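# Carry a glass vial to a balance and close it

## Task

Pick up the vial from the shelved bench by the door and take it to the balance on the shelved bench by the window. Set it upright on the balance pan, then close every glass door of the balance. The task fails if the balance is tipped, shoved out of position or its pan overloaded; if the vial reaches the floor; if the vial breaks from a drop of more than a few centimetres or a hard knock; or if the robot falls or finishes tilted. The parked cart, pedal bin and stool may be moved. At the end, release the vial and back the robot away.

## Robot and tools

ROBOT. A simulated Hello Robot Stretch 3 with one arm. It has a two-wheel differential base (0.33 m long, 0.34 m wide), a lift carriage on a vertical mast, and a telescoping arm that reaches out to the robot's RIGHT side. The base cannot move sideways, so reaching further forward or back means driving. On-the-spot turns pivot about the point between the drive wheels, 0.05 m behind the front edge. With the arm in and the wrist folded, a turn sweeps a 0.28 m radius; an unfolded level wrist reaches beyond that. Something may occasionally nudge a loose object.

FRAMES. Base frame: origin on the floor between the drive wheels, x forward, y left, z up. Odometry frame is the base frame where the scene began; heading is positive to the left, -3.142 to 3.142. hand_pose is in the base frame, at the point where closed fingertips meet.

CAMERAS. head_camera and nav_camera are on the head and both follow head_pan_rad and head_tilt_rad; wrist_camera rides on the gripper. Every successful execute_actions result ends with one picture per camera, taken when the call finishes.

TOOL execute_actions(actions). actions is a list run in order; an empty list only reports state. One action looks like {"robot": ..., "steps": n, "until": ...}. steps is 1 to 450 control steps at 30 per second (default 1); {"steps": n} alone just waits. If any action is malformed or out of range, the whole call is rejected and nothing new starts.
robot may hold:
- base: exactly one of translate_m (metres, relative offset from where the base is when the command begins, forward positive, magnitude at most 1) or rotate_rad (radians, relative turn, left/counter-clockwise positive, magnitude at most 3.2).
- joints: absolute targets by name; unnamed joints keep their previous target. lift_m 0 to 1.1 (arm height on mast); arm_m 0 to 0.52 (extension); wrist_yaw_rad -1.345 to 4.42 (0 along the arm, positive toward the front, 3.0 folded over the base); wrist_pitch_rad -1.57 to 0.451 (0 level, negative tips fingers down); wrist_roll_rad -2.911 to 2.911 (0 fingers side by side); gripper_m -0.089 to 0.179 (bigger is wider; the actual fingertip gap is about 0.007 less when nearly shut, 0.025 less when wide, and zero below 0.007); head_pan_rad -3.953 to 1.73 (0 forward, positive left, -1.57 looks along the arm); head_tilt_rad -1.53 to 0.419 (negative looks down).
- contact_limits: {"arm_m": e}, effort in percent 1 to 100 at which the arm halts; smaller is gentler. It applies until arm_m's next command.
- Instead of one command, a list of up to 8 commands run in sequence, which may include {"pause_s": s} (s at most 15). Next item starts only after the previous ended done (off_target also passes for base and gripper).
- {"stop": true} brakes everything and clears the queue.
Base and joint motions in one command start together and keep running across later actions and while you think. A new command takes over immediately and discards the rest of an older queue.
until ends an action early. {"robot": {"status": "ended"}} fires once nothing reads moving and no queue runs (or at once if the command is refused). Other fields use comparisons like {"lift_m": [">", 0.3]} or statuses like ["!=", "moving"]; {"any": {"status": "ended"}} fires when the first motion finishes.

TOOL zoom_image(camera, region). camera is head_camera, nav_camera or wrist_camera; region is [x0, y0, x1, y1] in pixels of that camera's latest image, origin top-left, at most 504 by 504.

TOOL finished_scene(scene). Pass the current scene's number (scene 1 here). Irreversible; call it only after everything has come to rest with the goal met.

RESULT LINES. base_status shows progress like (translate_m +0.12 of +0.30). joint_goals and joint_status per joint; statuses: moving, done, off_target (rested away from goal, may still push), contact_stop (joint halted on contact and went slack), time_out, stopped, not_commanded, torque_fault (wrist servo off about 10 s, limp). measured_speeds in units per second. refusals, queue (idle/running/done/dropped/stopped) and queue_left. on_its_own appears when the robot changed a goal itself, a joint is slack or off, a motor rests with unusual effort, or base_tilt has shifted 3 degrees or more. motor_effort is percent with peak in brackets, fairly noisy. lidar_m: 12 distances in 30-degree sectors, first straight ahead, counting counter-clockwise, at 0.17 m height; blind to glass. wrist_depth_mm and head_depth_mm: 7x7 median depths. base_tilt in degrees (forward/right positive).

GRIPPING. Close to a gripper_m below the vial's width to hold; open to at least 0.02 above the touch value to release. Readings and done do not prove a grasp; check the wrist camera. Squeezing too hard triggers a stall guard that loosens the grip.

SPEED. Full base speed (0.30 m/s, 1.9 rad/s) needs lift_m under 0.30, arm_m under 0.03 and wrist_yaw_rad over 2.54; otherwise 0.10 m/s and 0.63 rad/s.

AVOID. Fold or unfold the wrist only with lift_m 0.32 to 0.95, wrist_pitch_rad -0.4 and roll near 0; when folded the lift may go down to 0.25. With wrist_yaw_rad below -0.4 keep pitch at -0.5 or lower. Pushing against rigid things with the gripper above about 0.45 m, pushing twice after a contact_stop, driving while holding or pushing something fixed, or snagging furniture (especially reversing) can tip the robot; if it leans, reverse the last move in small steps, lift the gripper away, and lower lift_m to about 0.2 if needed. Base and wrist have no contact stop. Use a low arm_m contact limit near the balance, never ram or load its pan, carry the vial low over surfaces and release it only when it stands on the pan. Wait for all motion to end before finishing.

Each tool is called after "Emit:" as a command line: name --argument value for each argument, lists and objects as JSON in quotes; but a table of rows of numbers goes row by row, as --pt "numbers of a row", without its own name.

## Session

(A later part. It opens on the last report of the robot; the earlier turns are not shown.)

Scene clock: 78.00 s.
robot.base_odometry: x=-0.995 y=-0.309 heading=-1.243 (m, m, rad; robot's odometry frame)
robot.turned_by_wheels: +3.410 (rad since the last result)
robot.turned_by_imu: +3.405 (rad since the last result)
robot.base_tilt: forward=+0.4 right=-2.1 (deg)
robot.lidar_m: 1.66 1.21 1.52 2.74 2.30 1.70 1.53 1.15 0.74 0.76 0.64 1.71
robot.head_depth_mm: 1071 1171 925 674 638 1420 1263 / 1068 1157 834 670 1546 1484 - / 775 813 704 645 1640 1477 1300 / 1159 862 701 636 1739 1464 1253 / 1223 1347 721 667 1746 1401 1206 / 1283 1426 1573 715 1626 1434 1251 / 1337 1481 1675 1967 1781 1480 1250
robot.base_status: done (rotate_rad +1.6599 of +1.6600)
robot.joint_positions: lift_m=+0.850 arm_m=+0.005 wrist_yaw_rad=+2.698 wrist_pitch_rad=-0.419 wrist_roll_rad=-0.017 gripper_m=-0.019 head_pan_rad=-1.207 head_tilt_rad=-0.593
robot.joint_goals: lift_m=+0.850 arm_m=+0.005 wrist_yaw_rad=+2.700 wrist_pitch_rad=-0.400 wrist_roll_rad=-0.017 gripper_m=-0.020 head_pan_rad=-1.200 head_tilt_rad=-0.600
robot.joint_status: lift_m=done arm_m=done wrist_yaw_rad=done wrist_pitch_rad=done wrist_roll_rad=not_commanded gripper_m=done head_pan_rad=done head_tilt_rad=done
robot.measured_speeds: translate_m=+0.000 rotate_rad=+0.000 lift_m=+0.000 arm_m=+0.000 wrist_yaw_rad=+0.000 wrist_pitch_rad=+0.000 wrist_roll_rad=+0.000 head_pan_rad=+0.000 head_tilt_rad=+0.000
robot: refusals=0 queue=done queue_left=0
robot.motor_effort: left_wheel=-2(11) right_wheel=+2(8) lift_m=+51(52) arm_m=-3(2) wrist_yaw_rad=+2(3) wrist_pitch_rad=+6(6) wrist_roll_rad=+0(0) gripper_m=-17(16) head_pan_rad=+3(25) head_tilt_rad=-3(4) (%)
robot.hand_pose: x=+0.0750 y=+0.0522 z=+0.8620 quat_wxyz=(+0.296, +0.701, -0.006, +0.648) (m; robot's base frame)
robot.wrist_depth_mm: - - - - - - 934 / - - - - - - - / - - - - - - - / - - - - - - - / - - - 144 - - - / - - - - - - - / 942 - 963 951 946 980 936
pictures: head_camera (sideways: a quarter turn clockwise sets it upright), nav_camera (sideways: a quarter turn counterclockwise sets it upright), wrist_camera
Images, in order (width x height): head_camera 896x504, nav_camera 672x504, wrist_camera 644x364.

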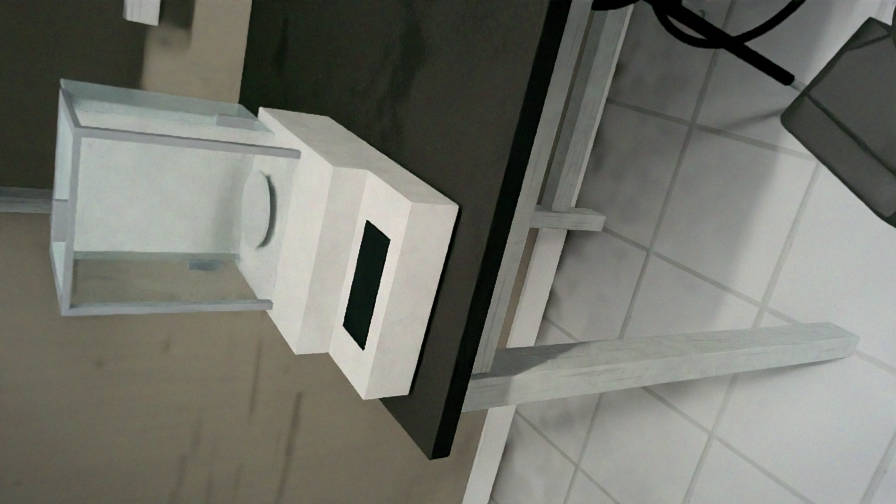

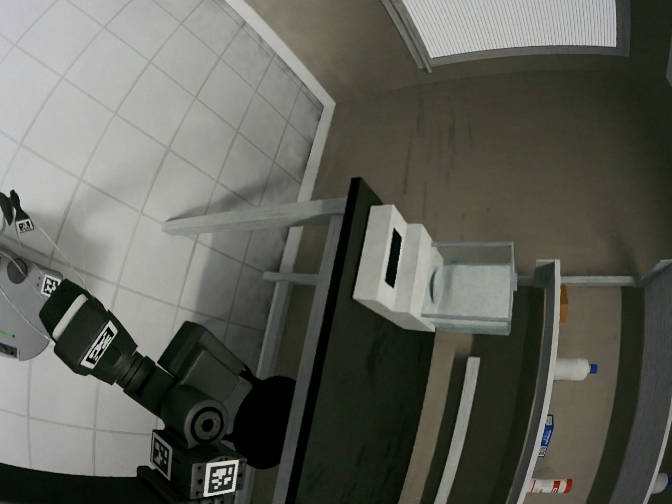

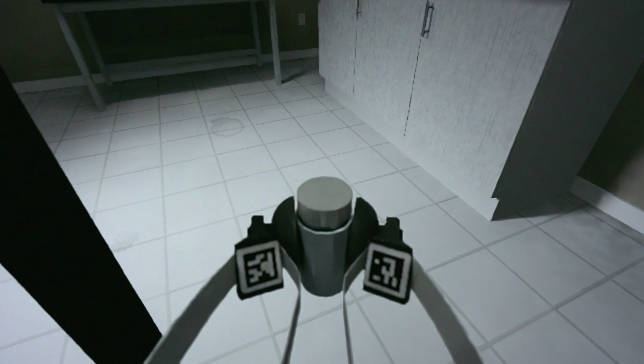

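Emit:
zoom_image --camera "head_camera" --region '[30,60,330,340]'

Emit:
execute_actions --actions '[{"robot":[{"base":{"rotate_rad":-0.8},"joints":{"wrist_yaw_rad":1.57,"head_pan_rad":-0.9,"head_tilt_rad":-0.4,"lift_m":0.95}},{"base":{"translate_m":0.3},"joints":{"lift_m":1.1}},{"base":{"rotate_rad":0.78}},{"base":{"translate_m":-0.4}},{"joints":{"arm_m":0.4}}],"steps":450,"until":{"robot":{"status":"ended"}}},{"steps":450,"until":{"robot":{"status":"ended"}}}]'

Region (30, 60, 330, 340) of head_camera's 896x504 image, scaled by 1.680, with more detail than that image has; it fills the top 470 rows of this view, and the rest is white.

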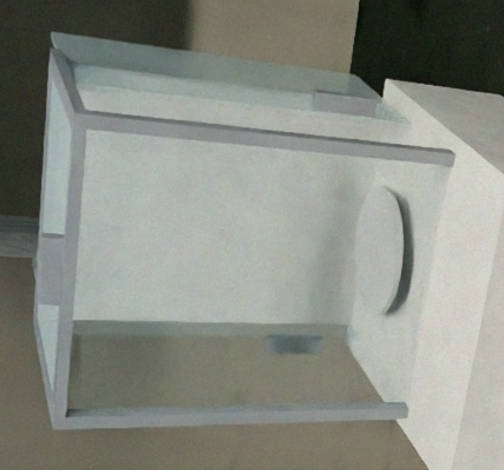

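Scene clock: 101.17 s.
robot.base_odometry: x=-1.253 y=-0.195 heading=-1.263 (m, m, rad; robot's odometry frame)
robot.turned_by_wheels: -0.020 (rad since the last result)
robot.turned_by_imu: -0.025 (rad since the last result)
robot.base_tilt: forward=+0.3 right=-2.1 (deg)
robot.lidar_m: 1.85 1.48 1.76 3.52 2.08 1.52 1.34 0.90 0.47 0.57 0.58 0.63
robot.head_depth_mm: 941 1020 1082 861 680 523 426 / 864 1070 1147 958 676 520 425 / 965 1070 716 716 672 522 447 / 1164 1225 786 674 618 520 1314 / 1260 1328 1455 708 584 518 1408 / 1363 1480 1593 709 590 573 1382 / 1480 1617 1782 1965 623 729 826
robot.base_status: done (translate_m -0.4000 of -0.4000)
robot.joint_positions: lift_m=+1.100 arm_m=+0.400 wrist_yaw_rad=+1.571 wrist_pitch_rad=-0.419 wrist_roll_rad=-0.017 gripper_m=-0.019 head_pan_rad=-0.907 head_tilt_rad=-0.409
robot.joint_goals: lift_m=+1.100 arm_m=+0.400 wrist_yaw_rad=+1.570 wrist_pitch_rad=-0.400 wrist_roll_rad=-0.017 gripper_m=-0.020 head_pan_rad=-0.900 head_tilt_rad=-0.400
robot.joint_status: lift_m=done arm_m=done wrist_yaw_rad=done wrist_pitch_rad=done wrist_roll_rad=not_commanded gripper_m=done head_pan_rad=done head_tilt_rad=done
robot.measured_speeds: translate_m=+0.000 rotate_rad=+0.000 lift_m=+0.000 arm_m=+0.000 wrist_yaw_rad=+0.000 wrist_pitch_rad=+0.000 wrist_roll_rad=+0.000 head_pan_rad=+0.000 head_tilt_rad=+0.000
robot: refusals=0 queue=done queue_left=0
robot.motor_effort: left_wheel=-2(7) right_wheel=+2(8) lift_m=+51(54) arm_m=+3(2) wrist_yaw_rad=-1(4) wrist_pitch_rad=+6(6) wrist_roll_rad=+0(0) gripper_m=-17(17) head_pan_rad=+3(22) head_tilt_rad=+4(22) (%)
robot.hand_pose: x=+0.2029 y=-0.5447 z=+1.1120 quat_wxyz=(+0.597, +0.590, -0.380, +0.390) (m; robot's base frame)
robot.wrist_depth_mm: - - - - 389 857 619 / - - - - 380 935 619 / - - - 433 414 851 555 / - - 386 342 356 518 507 / - - 378 144 396 423 419 / - 372 350 337 352 359 356 / - 311 310 307 311 308 309
pictures: head_camera (sideways: a quarter turn clockwise sets it upright), nav_camera (sideways: a quarter turn counterclockwise sets it upright), wrist_camera
Images, in order (width x height): head_camera 896x504, nav_camera 672x504, wrist_camera 644x364.

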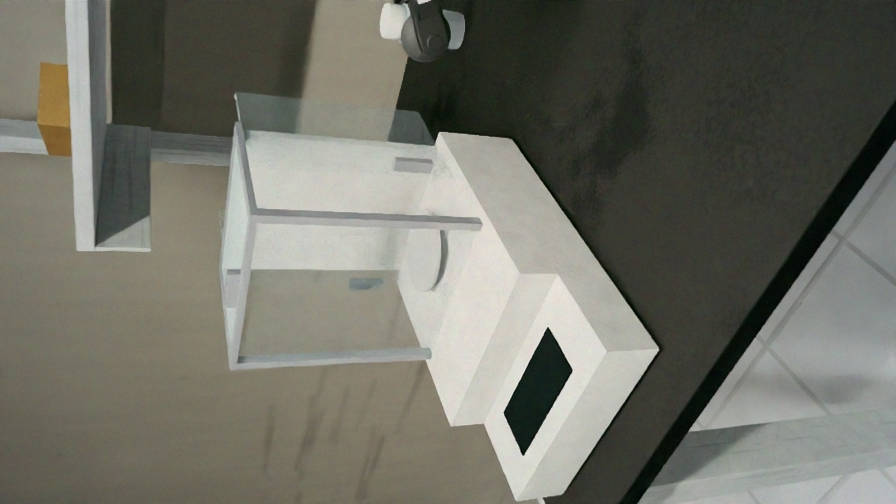

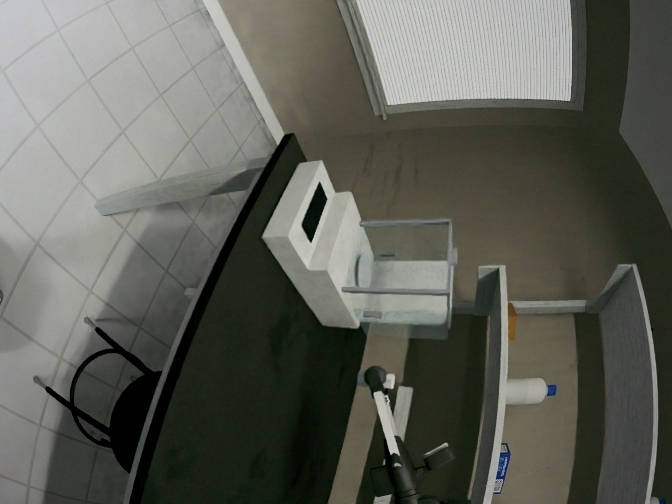

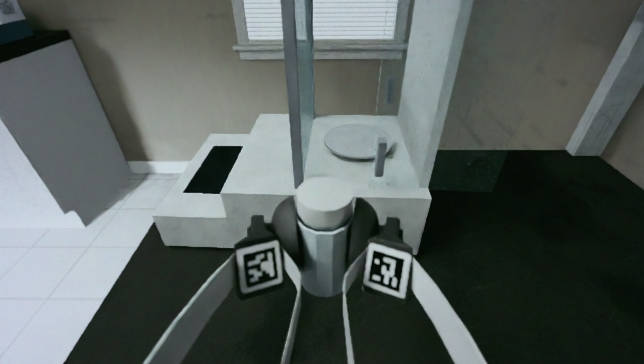

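Emit:
execute_actions --actions '[{"robot":{"base":{"translate_m":0.115},"joints":{"arm_m":0.412,"lift_m":1.075,"head_pan_rad":-1.1}},"steps":450,"until":{"robot":{"status":"ended"}}}]'

Scene clock: 107.57 s.
robot.base_odometry: x=-1.218 y=-0.304 heading=-1.263 (m, m, rad; robot's odometry frame)
robot.turned_by_wheels: +0.000 (rad since the last result)
robot.turned_by_imu: -0.002 (rad since the last result)
robot.base_tilt: forward=+0.3 right=-2.1 (deg)
robot.lidar_m: 1.73 1.38 1.60 2.92 2.24 1.63 1.45 1.01 0.52 0.55 1.01 0.54
robot.head_depth_mm: 837 962 1025 910 677 524 426 / 913 1005 1075 903 674 522 426 / 886 1043 672 674 649 521 424 / 911 1012 682 672 575 519 436 / 1076 1146 1226 677 545 486 461 / 1144 1211 1322 669 562 486 1341 / 1197 1300 1428 1546 560 515 691
robot.base_status: done (translate_m +0.1150 of +0.1150)
robot.joint_positions: lift_m=+1.075 arm_m=+0.412 wrist_yaw_rad=+1.571 wrist_pitch_rad=-0.419 wrist_roll_rad=-0.017 gripper_m=-0.019 head_pan_rad=-1.093 head_tilt_rad=-0.409
robot.joint_goals: lift_m=+1.075 arm_m=+0.412 wrist_yaw_rad=+1.570 wrist_pitch_rad=-0.400 wrist_roll_rad=-0.017 gripper_m=-0.020 head_pan_rad=-1.100 head_tilt_rad=-0.400
robot.joint_status: lift_m=done arm_m=done wrist_yaw_rad=done wrist_pitch_rad=done wrist_roll_rad=not_commanded gripper_m=done head_pan_rad=done head_tilt_rad=done
robot.measured_speeds: translate_m=+0.000 rotate_rad=+0.000 lift_m=+0.000 arm_m=+0.000 wrist_yaw_rad=+0.000 wrist_pitch_rad=+0.000 wrist_roll_rad=+0.000 head_pan_rad=+0.000 head_tilt_rad=+0.000
robot: refusals=0 queue=done queue_left=0
robot.motor_effort: left_wheel=-2(3) right_wheel=+2(7) lift_m=+28(51) arm_m=+2(3) wrist_yaw_rad=-1(1) wrist_pitch_rad=+6(6) wrist_roll_rad=+0(0) gripper_m=-16(16) head_pan_rad=-3(18) head_tilt_rad=+5(4) (%)
robot.hand_pose: x=+0.2029 y=-0.5567 z=+1.0877 quat_wxyz=(+0.597, +0.590, -0.380, +0.390) (m; robot's base frame)
robot.wrist_depth_mm: - - - - - 171 605 / - - - - - 186 602 / - - - - 343 762 593 / - - 314 301 289 456 463 / - 312 257 143 247 383 383 / - 270 257 243 243 330 327 / 304 287 276 276 274 282 281
pictures: head_camera (sideways: a quarter turn clockwise sets it upright), nav_camera (sideways: a quarter turn counterclockwise sets it upright), wrist_camera
Images, in order (width x height): head_camera 896x504, nav_camera 672x504, wrist_camera 644x364.

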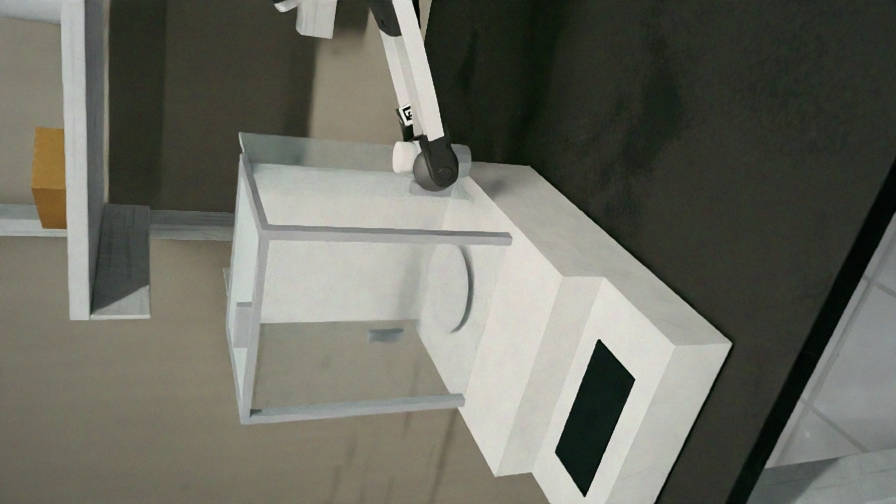

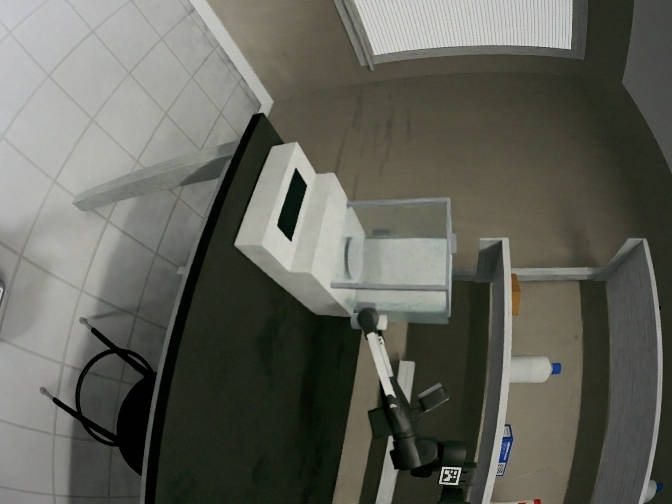

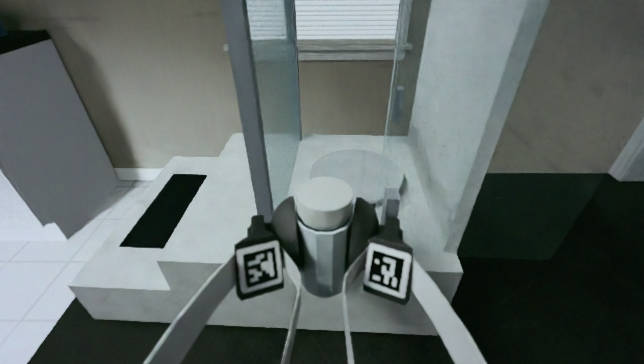

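Emit:
execute_actions --actions '[{"robot":[{"base":{"translate_m":0.035},"joints":{"lift_m":1.068}},{"joints":{"arm_m":0.46},"contact_limits":{"arm_m":10}}],"steps":450,"until":{"robot":{"status":"ended"}}}]'

Scene clock: 111.37 s.
robot.base_odometry: x=-1.207 y=-0.338 heading=-1.264 (m, m, rad; robot's odometry frame)
robot.turned_by_wheels: -0.001 (rad since the last result)
robot.turned_by_imu: -0.010 (rad since the last result)
robot.base_tilt: forward=+0.3 right=-2.1 (deg)
robot.lidar_m: 1.70 1.36 1.53 2.93 2.31 1.66 1.49 1.04 0.54 0.55 1.01 0.51
robot.head_depth_mm: 877 959 1021 913 679 524 426 / 903 1003 1072 862 679 522 426 / 866 1021 636 666 619 522 425 / 995 1085 686 680 531 503 435 / 1080 1145 1236 712 545 473 459 / 1136 1205 1308 1386 563 486 1345 / 1185 1292 1418 1540 563 516 642
robot.base_status: done (translate_m +0.0350 of +0.0350)
robot.joint_positions: lift_m=+1.068 arm_m=+0.459 wrist_yaw_rad=+1.587 wrist_pitch_rad=-0.423 wrist_roll_rad=-0.017 gripper_m=-0.019 head_pan_rad=-1.093 head_tilt_rad=-0.409
robot.joint_goals: lift_m=+1.068 arm_m=+0.460 wrist_yaw_rad=+1.570 wrist_pitch_rad=-0.400 wrist_roll_rad=-0.017 gripper_m=-0.020 head_pan_rad=-1.100 head_tilt_rad=-0.400
robot.joint_status: lift_m=done arm_m=done wrist_yaw_rad=done wrist_pitch_rad=done wrist_roll_rad=not_commanded gripper_m=done head_pan_rad=done head_tilt_rad=done
robot.measured_speeds: translate_m=+0.000 rotate_rad=+0.000 lift_m=+0.000 arm_m=+0.000 wrist_yaw_rad=+0.000 wrist_pitch_rad=+0.000 wrist_roll_rad=+0.000 head_pan_rad=+0.000 head_tilt_rad=+0.000
robot: refusals=0 queue=done queue_left=0
robot.on_its_own: right_wheel is at rest, and its effort (+24) is outside its rest range (-18 to +18); wrist_yaw_rad is at rest, and its effort (-14) is outside its rest range (-12 to +12)
robot.motor_effort: left_wheel=-11(20) right_wheel=+24(35) lift_m=+28(28) arm_m=+4(4) wrist_yaw_rad=-14(14) wrist_pitch_rad=+7(8) wrist_roll_rad=+0(0) gripper_m=-19(20) head_pan_rad=-2(2) head_tilt_rad=+4(5) (%)
robot.contact_limits: arm_m 10 (drawing in: default 18, maximum 29; extending or still: default 24, maximum 40)
robot.hand_pose: x=+0.2024 y=-0.6008 z=+1.0800 quat_wxyz=(+0.594, +0.594, -0.374, +0.394) (m; robot's base frame)
robot.wrist_depth_mm: - - - - 171 772 554 / - - - - 170 828 571 / - - - - 202 846 558 / - 335 305 282 251 458 438 / - 250 250 144 352 376 373 / 254 219 217 201 318 320 318 / 263 253 248 238 265 277 278
pictures: head_camera (sideways: a quarter turn clockwise sets it upright), nav_camera (sideways: a quarter turn counterclockwise sets it upright), wrist_camera
Images, in order (width x height): head_camera 896x504, nav_camera 672x504, wrist_camera 644x364.

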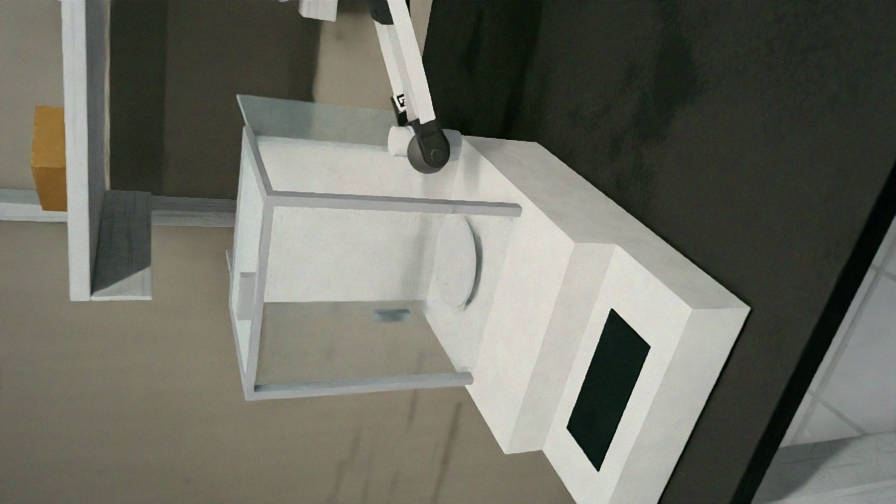

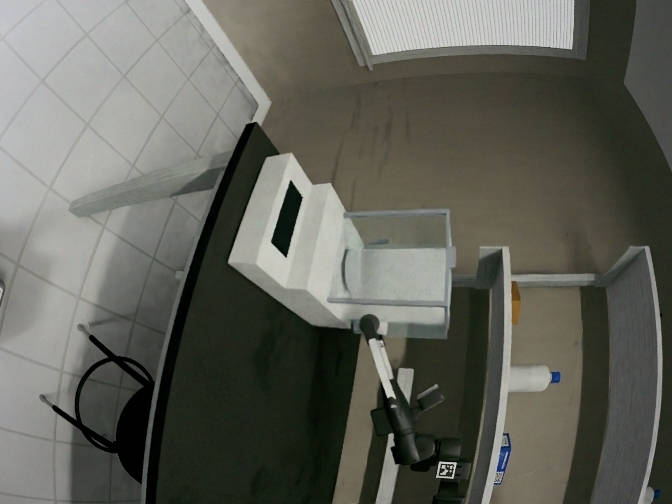

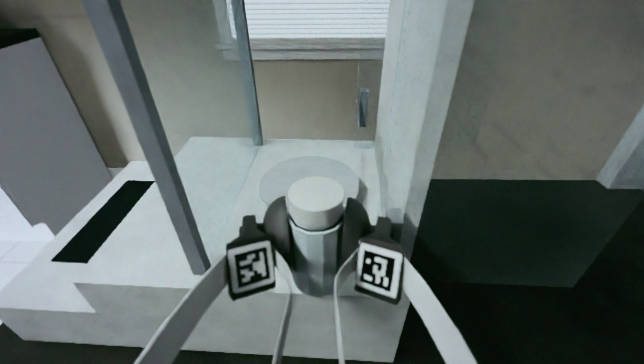

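Emit:
execute_actions --actions '[{"robot":[{"joints":{"arm_m":0.432,"lift_m":1.08}},{"base":{"translate_m":0.07}}],"steps":450,"until":{"robot":{"status":"ended"}}}]'

Scene clock: 115.77 s.
robot.base_odometry: x=-1.186 y=-0.404 heading=-1.263 (m, m, rad; robot's odometry frame)
robot.turned_by_wheels: +0.001 (rad since the last result)
robot.turned_by_imu: +0.000 (rad since the last result)
robot.base_tilt: forward=+0.3 right=-2.0 (deg)
robot.lidar_m: 1.63 1.30 1.44 2.95 2.40 1.73 1.56 1.10 0.57 0.56 0.47 0.46
robot.head_depth_mm: 872 953 1011 909 679 524 427 / 848 991 611 634 585 522 425 / 880 975 651 644 506 474 424 / 1017 1089 1170 710 524 454 435 / 1081 1159 1235 1326 543 470 459 / 1121 1219 1327 1448 566 488 597 / 1185 1289 1404 1548 1694 514 1299
robot.base_status: done (translate_m +0.0700 of +0.0700)
robot.joint_positions: lift_m=+1.080 arm_m=+0.432 wrist_yaw_rad=+1.573 wrist_pitch_rad=-0.422 wrist_roll_rad=-0.017 gripper_m=-0.019 head_pan_rad=-1.093 head_tilt_rad=-0.409
robot.joint_goals: lift_m=+1.080 arm_m=+0.432 wrist_yaw_rad=+1.570 wrist_pitch_rad=-0.400 wrist_roll_rad=-0.017 gripper_m=-0.020 head_pan_rad=-1.100 head_tilt_rad=-0.400
robot.joint_status: lift_m=done arm_m=done wrist_yaw_rad=done wrist_pitch_rad=done wrist_roll_rad=not_commanded gripper_m=done head_pan_rad=done head_tilt_rad=done
robot.measured_speeds: translate_m=+0.000 rotate_rad=+0.000 lift_m=+0.000 arm_m=+0.000 wrist_yaw_rad=+0.000 wrist_pitch_rad=+0.000 wrist_roll_rad=+0.000 head_pan_rad=+0.000 head_tilt_rad=+0.000
robot: refusals=0 queue=done queue_left=0
robot.motor_effort: left_wheel=-1(10) right_wheel=+1(24) lift_m=+51(52) arm_m=-3(3) wrist_yaw_rad=-2(15) wrist_pitch_rad=+7(12) wrist_roll_rad=+0(0) gripper_m=-16(18) head_pan_rad=-3(2) head_tilt_rad=+4(5) (%)
robot.hand_pose: x=+0.2025 y=-0.5770 z=+1.0914 quat_wxyz=(+0.597, +0.591, -0.378, +0.390) (m; robot's base frame)
robot.wrist_depth_mm: - - - - - 123 79 / - - - - - 122 79 / - - - - 283 121 79 / - - 321 322 260 120 83 / - 100 262 144 221 120 363 / - 116 216 195 193 119 328 / 231 188 192 191 191 139 287
pictures: head_camera (sideways: a quarter turn clockwise sets it upright), nav_camera (sideways: a quarter turn counterclockwise sets it upright), wrist_camera
Images, in order (width x height): head_camera 896x504, nav_camera 672x504, wrist_camera 644x364.

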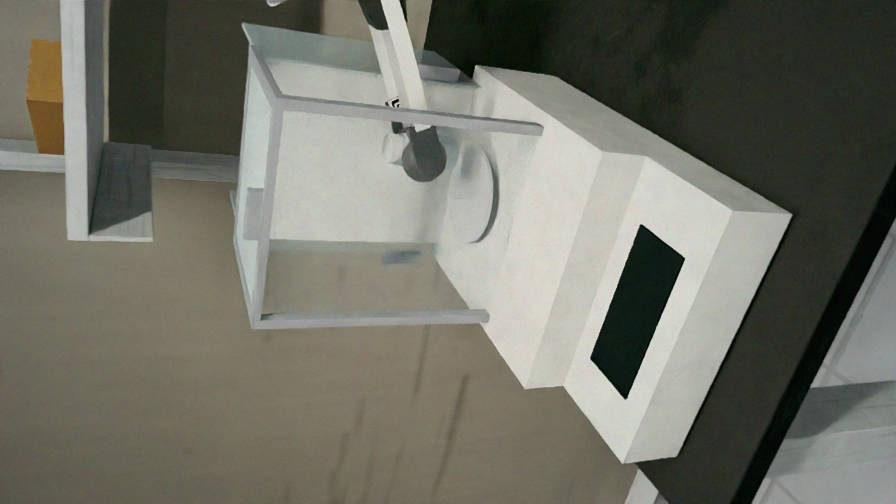

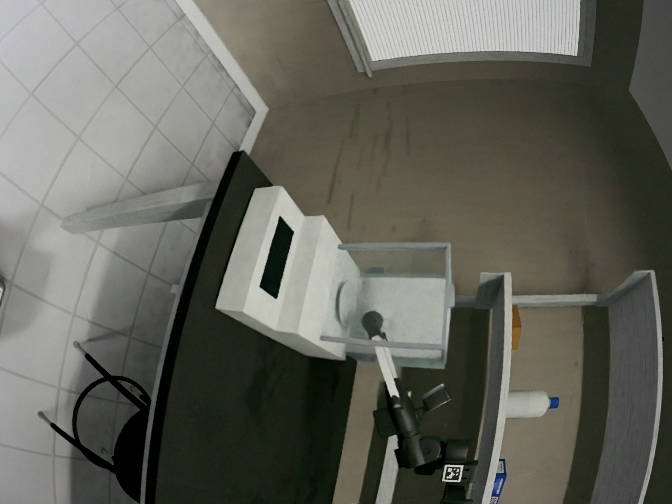

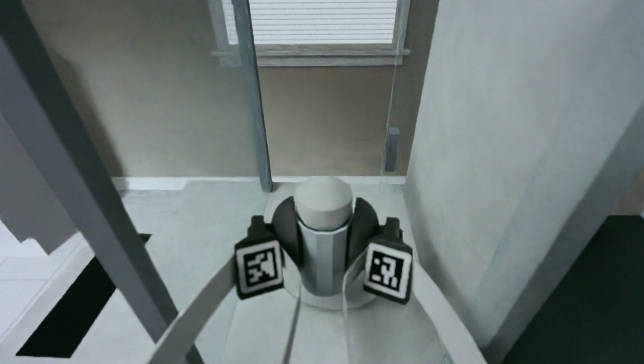

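Emit:
execute_actions --actions '[{"robot":[{"base":{"translate_m":0.025},"joints":{"lift_m":1.065}}],"steps":450,"until":{"robot":{"status":"ended"}}}]'

Emit:
zoom_image --camera "head_camera" --region '[330,20,580,260]'

Scene clock: 119.03 s.
robot.base_odometry: x=-1.179 y=-0.428 heading=-1.263 (m, m, rad; robot's odometry frame)
robot.turned_by_wheels: +0.000 (rad since the last result)
robot.turned_by_imu: -0.001 (rad since the last result)
robot.base_tilt: forward=+0.2 right=-2.0 (deg)
robot.lidar_m: 1.61 1.28 1.40 2.95 2.44 1.76 1.59 1.13 0.59 0.56 0.44 0.45
robot.head_depth_mm: 823 957 613 840 650 524 427 / 859 981 616 611 529 503 426 / 879 1029 653 645 505 445 424 / 1028 1092 1186 715 523 453 435 / 1074 1151 1257 1345 544 471 459 / 1124 1225 1320 1452 1524 488 565 / 1189 1298 1409 1549 1736 518 1366
robot.base_status: done (translate_m +0.0250 of +0.0250)
robot.joint_positions: lift_m=+1.065 arm_m=+0.432 wrist_yaw_rad=+1.573 wrist_pitch_rad=-0.422 wrist_roll_rad=-0.017 gripper_m=-0.019 head_pan_rad=-1.093 head_tilt_rad=-0.409
robot.joint_goals: lift_m=+1.065 arm_m=+0.432 wrist_yaw_rad=+1.570 wrist_pitch_rad=-0.400 wrist_roll_rad=-0.017 gripper_m=-0.020 head_pan_rad=-1.100 head_tilt_rad=-0.400
robot.joint_status: lift_m=done arm_m=done wrist_yaw_rad=done wrist_pitch_rad=done wrist_roll_rad=not_commanded gripper_m=done head_pan_rad=done head_tilt_rad=done
robot.measured_speeds: translate_m=+0.000 rotate_rad=+0.000 lift_m=+0.000 arm_m=+0.000 wrist_yaw_rad=+0.000 wrist_pitch_rad=+0.000 wrist_roll_rad=+0.000 head_pan_rad=+0.000 head_tilt_rad=+0.000
robot: refusals=0 queue=done queue_left=0
robot.motor_effort: left_wheel=-1(3) right_wheel=+1(6) lift_m=+28(52) arm_m=-3(3) wrist_yaw_rad=-2(2) wrist_pitch_rad=+7(7) wrist_roll_rad=+0(0) gripper_m=-17(17) head_pan_rad=-3(3) head_tilt_rad=+5(5) (%)
robot.hand_pose: x=+0.2025 y=-0.5770 z=+1.0772 quat_wxyz=(+0.597, +0.591, -0.378, +0.390) (m; robot's base frame)
robot.wrist_depth_mm: - - - - - 124 80 / - - - - - 123 80 / - - - - - 123 80 / - - - - 261 122 79 / - 272 245 144 223 121 79 / - 206 200 179 184 120 79 / 169 176 178 174 174 119 82
pictures: head_camera (sideways: a quarter turn clockwise sets it upright), nav_camera (sideways: a quarter turn counterclockwise sets it upright), wrist_camera
Images, in order (width x height): head_camera 896x504, nav_camera 672x504, wrist_camera 644x364.

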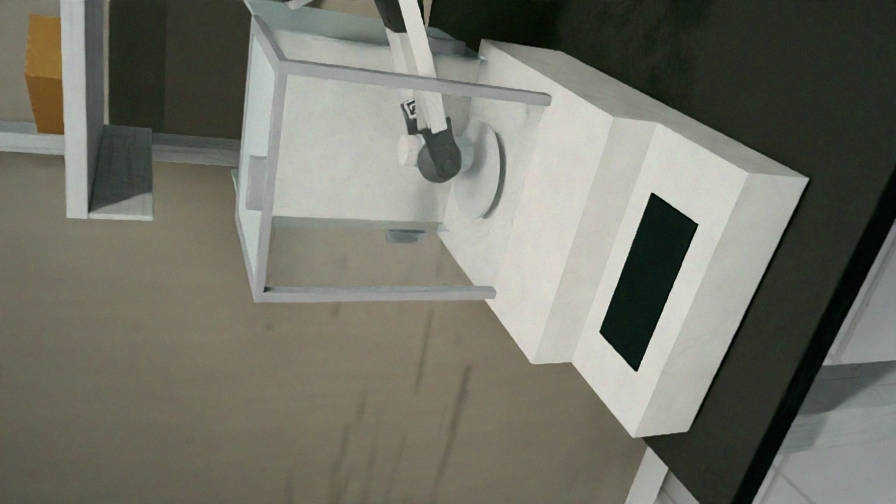

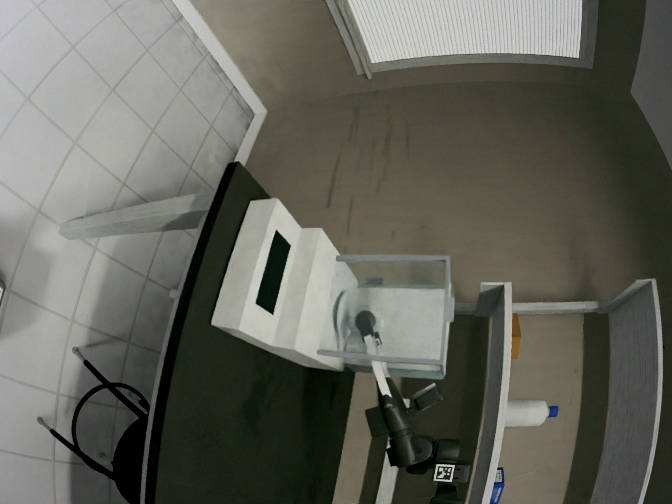

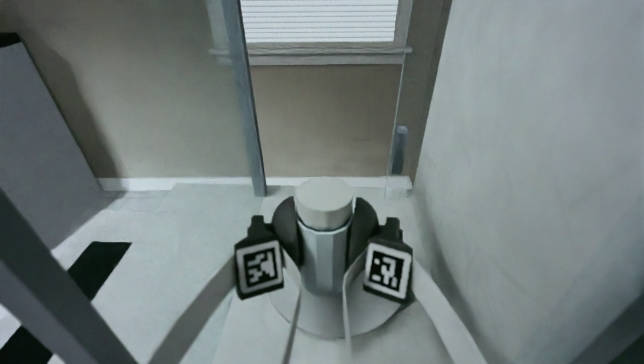

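Region (330, 20, 580, 260) of head_camera's 896x504 image, scaled by 2.016, with more detail than that image has; it fills the top 484 rows of this view, and the rest is white.

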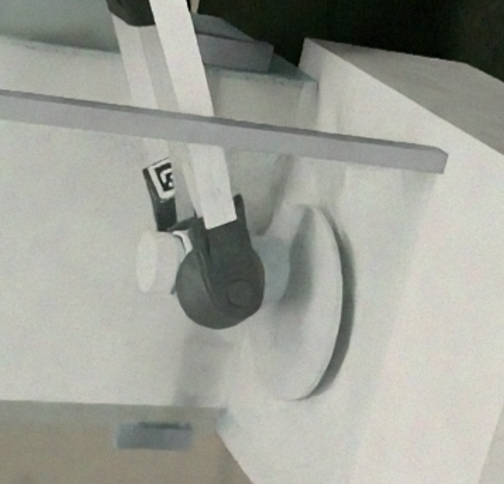

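About 10 mm remaining.

Emit:
execute_actions --actions '[{"robot":[{"base":{"translate_m":0.005},"joints":{"lift_m":1.058}},{"joints":{"gripper_m":0.045}},{"pause_s":0.5}],"steps":450,"until":{"robot":{"status":"ended"}}}]'

Scene clock: 121.97 s.
robot.base_odometry: x=-1.177 y=-0.433 heading=-1.263 (m, m, rad; robot's odometry frame)
robot.turned_by_wheels: +0.000 (rad since the last result)
robot.turned_by_imu: -0.001 (rad since the last result)
robot.base_tilt: forward=+0.3 right=-2.0 (deg)
robot.lidar_m: 1.60 1.28 1.40 2.95 2.45 1.77 1.59 1.13 0.59 0.56 0.44 0.45
robot.head_depth_mm: 820 955 596 817 653 522 426 / 851 982 619 610 529 490 425 / 946 1030 653 668 506 441 423 / 1029 1092 1183 714 525 452 435 / 1076 1158 1250 1357 546 472 459 / 1126 1224 1311 1448 1552 490 554 / 1190 1291 1407 1535 1706 517 1367
robot.base_status: done (translate_m +0.0050 of +0.0050)
robot.joint_positions: lift_m=+1.058 arm_m=+0.432 wrist_yaw_rad=+1.572 wrist_pitch_rad=-0.421 wrist_roll_rad=-0.017 gripper_m=+0.045 head_pan_rad=-1.093 head_tilt_rad=-0.409
robot.joint_goals: lift_m=+1.058 arm_m=+0.432 wrist_yaw_rad=+1.570 wrist_pitch_rad=-0.400 wrist_roll_rad=-0.017 gripper_m=+0.045 head_pan_rad=-1.100 head_tilt_rad=-0.400
robot.joint_status: lift_m=done arm_m=done wrist_yaw_rad=done wrist_pitch_rad=done wrist_roll_rad=not_commanded gripper_m=done head_pan_rad=done head_tilt_rad=done
robot.measured_speeds: translate_m=+0.000 rotate_rad=+0.000 lift_m=+0.000 arm_m=+0.000 wrist_yaw_rad=+0.000 wrist_pitch_rad=+0.000 wrist_roll_rad=+0.000 head_pan_rad=+0.000 head_tilt_rad=+0.000
robot: refusals=0 queue=done queue_left=0
robot.motor_effort: left_wheel=-1(3) right_wheel=+0(6) lift_m=+28(29) arm_m=-3(4) wrist_yaw_rad=-2(2) wrist_pitch_rad=+6(7) wrist_roll_rad=+0(0) gripper_m=+0(79) head_pan_rad=-2(3) head_tilt_rad=+5(5) (%)
robot.hand_pose: x=+0.2026 y=-0.5771 z=+1.0704 quat_wxyz=(+0.597, +0.590, -0.379, +0.390) (m; robot's base frame)
robot.wrist_depth_mm: - - - - - 124 80 / - - - - - 124 80 / - - - - - 122 80 / - - 287 - 258 123 79 / - 254 239 137 196 121 79 / 249 199 188 160 176 121 78 / - 172 171 167 167 111 78
pictures: head_camera (sideways: a quarter turn clockwise sets it upright), nav_camera (sideways: a quarter turn counterclockwise sets it upright), wrist_camera
Images, in order (width x height): head_camera 896x504, nav_camera 672x504, wrist_camera 644x364.

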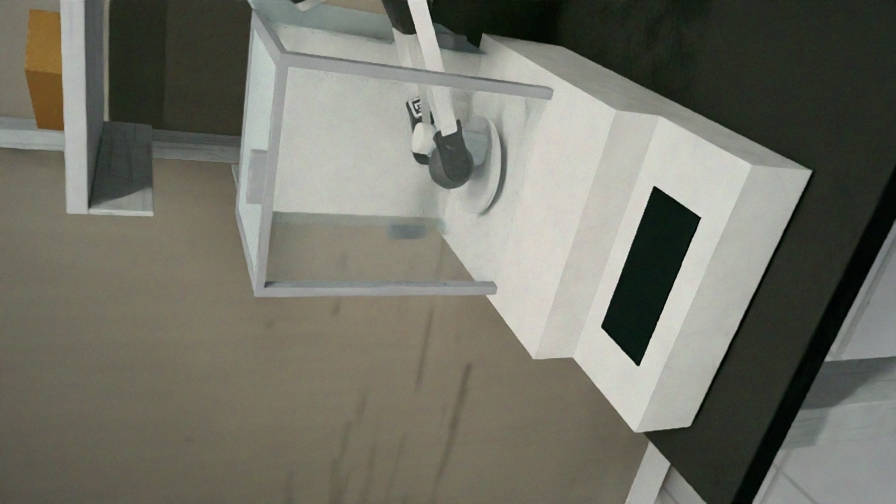

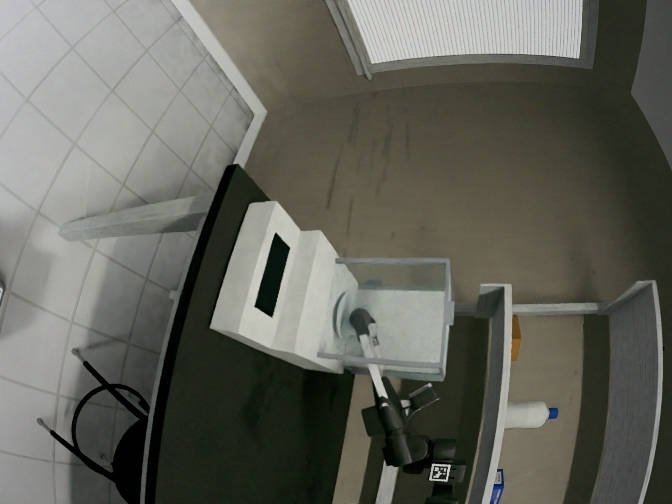

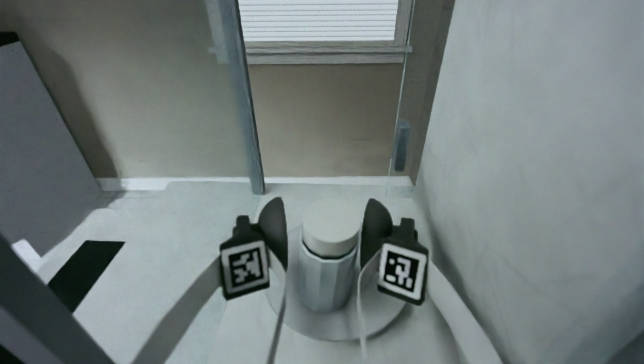

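Possibly wobbling; recheck.

Emit:
execute_actions --actions '[{"steps":20}]'

Scene clock: 123.10 s.
robot.base_odometry: x=-1.177 y=-0.433 heading=-1.263 (m, m, rad; robot's odometry frame)
robot.turned_by_wheels: +0.000 (rad since the last result)
robot.turned_by_imu: +0.000 (rad since the last result)
robot.base_tilt: forward=+0.4 right=-2.2 (deg)
robot.lidar_m: 1.60 1.27 1.40 2.96 2.45 1.77 1.59 1.13 0.59 0.56 0.44 0.45
robot.head_depth_mm: 814 956 597 818 649 524 426 / 855 987 617 612 529 489 426 / 946 1031 653 666 506 441 425 / 1029 1089 1180 717 524 453 435 / 1074 1159 1251 1356 544 473 460 / 1131 1221 1329 1452 1554 488 555 / 1193 1294 1404 1534 1718 516 1369
robot.base_status: done (translate_m +0.0050 of +0.0050)
robot.joint_positions: lift_m=+1.058 arm_m=+0.432 wrist_yaw_rad=+1.572 wrist_pitch_rad=-0.421 wrist_roll_rad=-0.017 gripper_m=+0.045 head_pan_rad=-1.093 head_tilt_rad=-0.409
robot.joint_goals: lift_m=+1.058 arm_m=+0.432 wrist_yaw_rad=+1.570 wrist_pitch_rad=-0.400 wrist_roll_rad=-0.017 gripper_m=+0.045 head_pan_rad=-1.100 head_tilt_rad=-0.400
robot.joint_status: lift_m=done arm_m=done wrist_yaw_rad=done wrist_pitch_rad=done wrist_roll_rad=not_commanded gripper_m=done head_pan_rad=done head_tilt_rad=done
robot.measured_speeds: translate_m=+0.000 rotate_rad=+0.000 lift_m=+0.000 arm_m=+0.000 wrist_yaw_rad=+0.000 wrist_pitch_rad=+0.000 wrist_roll_rad=+0.000 head_pan_rad=+0.000 head_tilt_rad=+0.000
robot: refusals=0 queue=done queue_left=0
robot.motor_effort: left_wheel=-1(1) right_wheel=+0(0) lift_m=+27(28) arm_m=-3(3) wrist_yaw_rad=-2(2) wrist_pitch_rad=+6(6) wrist_roll_rad=+0(0) gripper_m=+1(0) head_pan_rad=-3(2) head_tilt_rad=+4(4) (%)
robot.hand_pose: x=+0.2026 y=-0.5771 z=+1.0704 quat_wxyz=(+0.597, +0.590, -0.379, +0.390) (m; robot's base frame)
robot.wrist_depth_mm: - - - - - 124 81 / - - - - - 123 80 / - - - - - 123 79 / - - 286 - 258 122 79 / - 253 237 140 195 121 79 / 249 198 188 161 177 120 79 / - 172 171 167 166 111 78
pictures: head_camera (sideways: a quarter turn clockwise sets it upright), nav_camera (sideways: a quarter turn counterclockwise sets it upright), wrist_camera
Images, in order (width x height): head_camera 896x504, nav_camera 672x504, wrist_camera 644x364.

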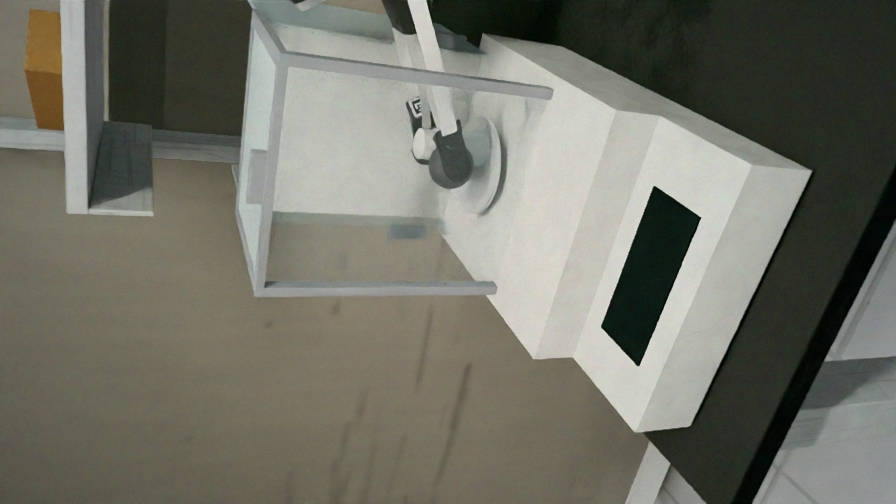

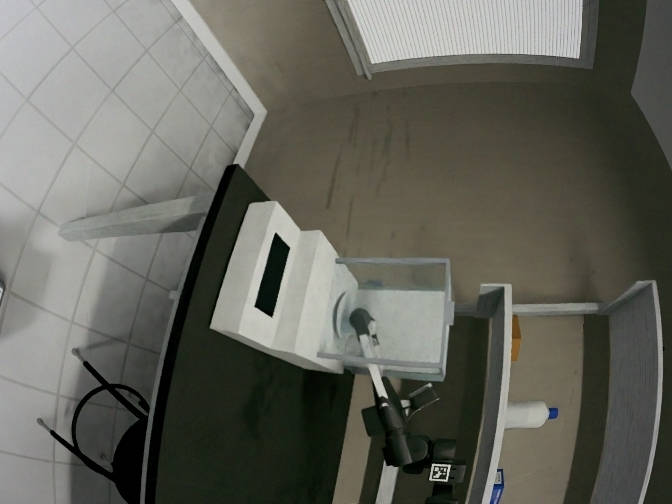

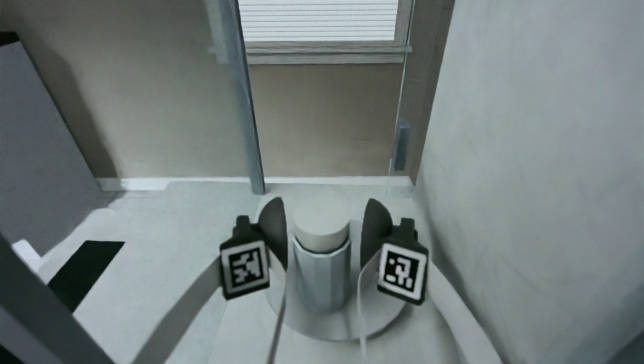

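Emit:
execute_actions --actions '[{"robot":[{"joints":{"gripper_m":0.05}},{"base":{"translate_m":-0.14}},{"joints":{"arm_m":0.49,"lift_m":1.05}},{"base":{"translate_m":0.022}}],"steps":450,"until":{"robot":{"status":"ended"}}}]'

Scene clock: 129.40 s.
robot.base_odometry: x=-1.213 y=-0.321 heading=-1.263 (m, m, rad; robot's odometry frame)
robot.turned_by_wheels: +0.000 (rad since the last result)
robot.turned_by_imu: -0.001 (rad since the last result)
robot.base_tilt: forward=+0.3 right=-2.2 (deg)
robot.lidar_m: 1.72 1.37 1.56 3.51 2.28 1.65 1.47 1.02 0.53 0.55 1.00 0.53
robot.head_depth_mm: 839 962 1020 908 680 524 427 / 902 1001 1077 907 674 522 425 / 883 1031 657 685 645 521 425 / 913 1081 688 638 550 520 435 / 1063 1143 1224 708 545 481 459 / 1132 1209 1306 709 562 486 1346 / 1188 1297 1408 1516 563 514 666
robot.base_status: done (translate_m +0.0220 of +0.0220)
robot.joint_positions: lift_m=+1.050 arm_m=+0.490 wrist_yaw_rad=+1.572 wrist_pitch_rad=-0.420 wrist_roll_rad=-0.017 gripper_m=+0.050 head_pan_rad=-1.093 head_tilt_rad=-0.409
robot.joint_goals: lift_m=+1.050 arm_m=+0.490 wrist_yaw_rad=+1.570 wrist_pitch_rad=-0.400 wrist_roll_rad=-0.017 gripper_m=+0.050 head_pan_rad=-1.100 head_tilt_rad=-0.400
robot.joint_status: lift_m=done arm_m=done wrist_yaw_rad=done wrist_pitch_rad=done wrist_roll_rad=not_commanded gripper_m=done head_pan_rad=done head_tilt_rad=done
robot.measured_speeds: translate_m=+0.000 rotate_rad=+0.000 lift_m=+0.000 arm_m=+0.000 wrist_yaw_rad=+0.000 wrist_pitch_rad=+0.000 wrist_roll_rad=+0.000 head_pan_rad=+0.000 head_tilt_rad=+0.000
robot: refusals=0 queue=done queue_left=0
robot.motor_effort: left_wheel=-1(4) right_wheel=+1(6) lift_m=+28(28) arm_m=+3(3) wrist_yaw_rad=-2(2) wrist_pitch_rad=+6(6) wrist_roll_rad=+0(0) gripper_m=+0(32) head_pan_rad=-3(3) head_tilt_rad=+4(4) (%)
robot.hand_pose: x=+0.2027 y=-0.6345 z=+1.0625 quat_wxyz=(+0.597, +0.590, -0.379, +0.390) (m; robot's base frame)
robot.wrist_depth_mm: - - - - - 801 522 / - - - - - 760 508 / - 357 317 314 - 773 428 / - 264 261 254 433 434 427 / 229 217 234 223 371 355 356 / 239 233 235 226 287 301 300 / 261 261 254 252 261 259 259
pictures: head_camera (sideways: a quarter turn clockwise sets it upright), nav_camera (sideways: a quarter turn counterclockwise sets it upright), wrist_camera
Images, in order (width x height): head_camera 896x504, nav_camera 672x504, wrist_camera 644x364.

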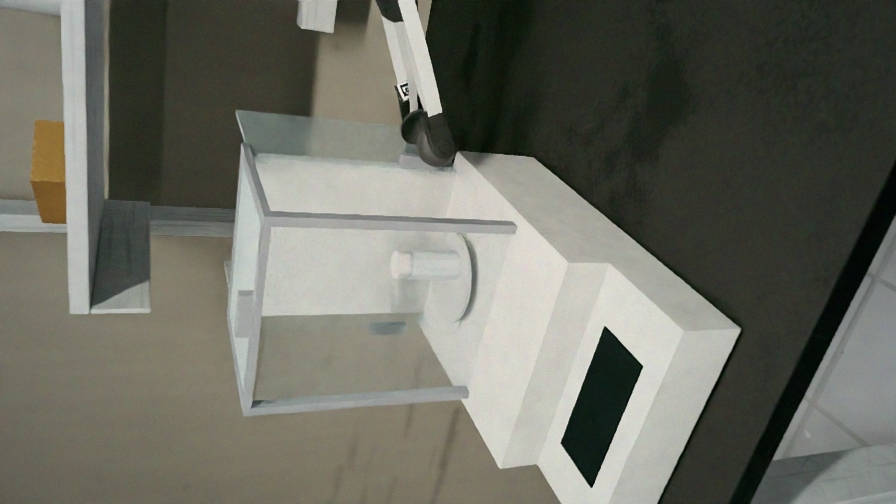

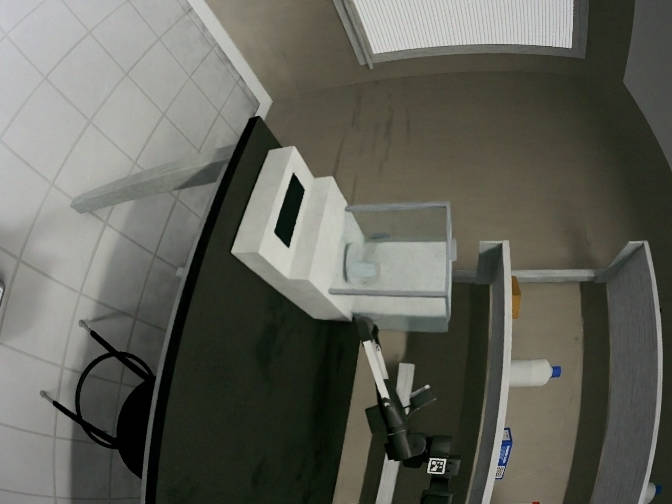

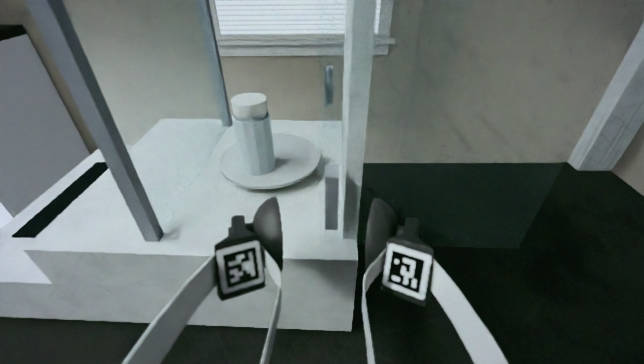

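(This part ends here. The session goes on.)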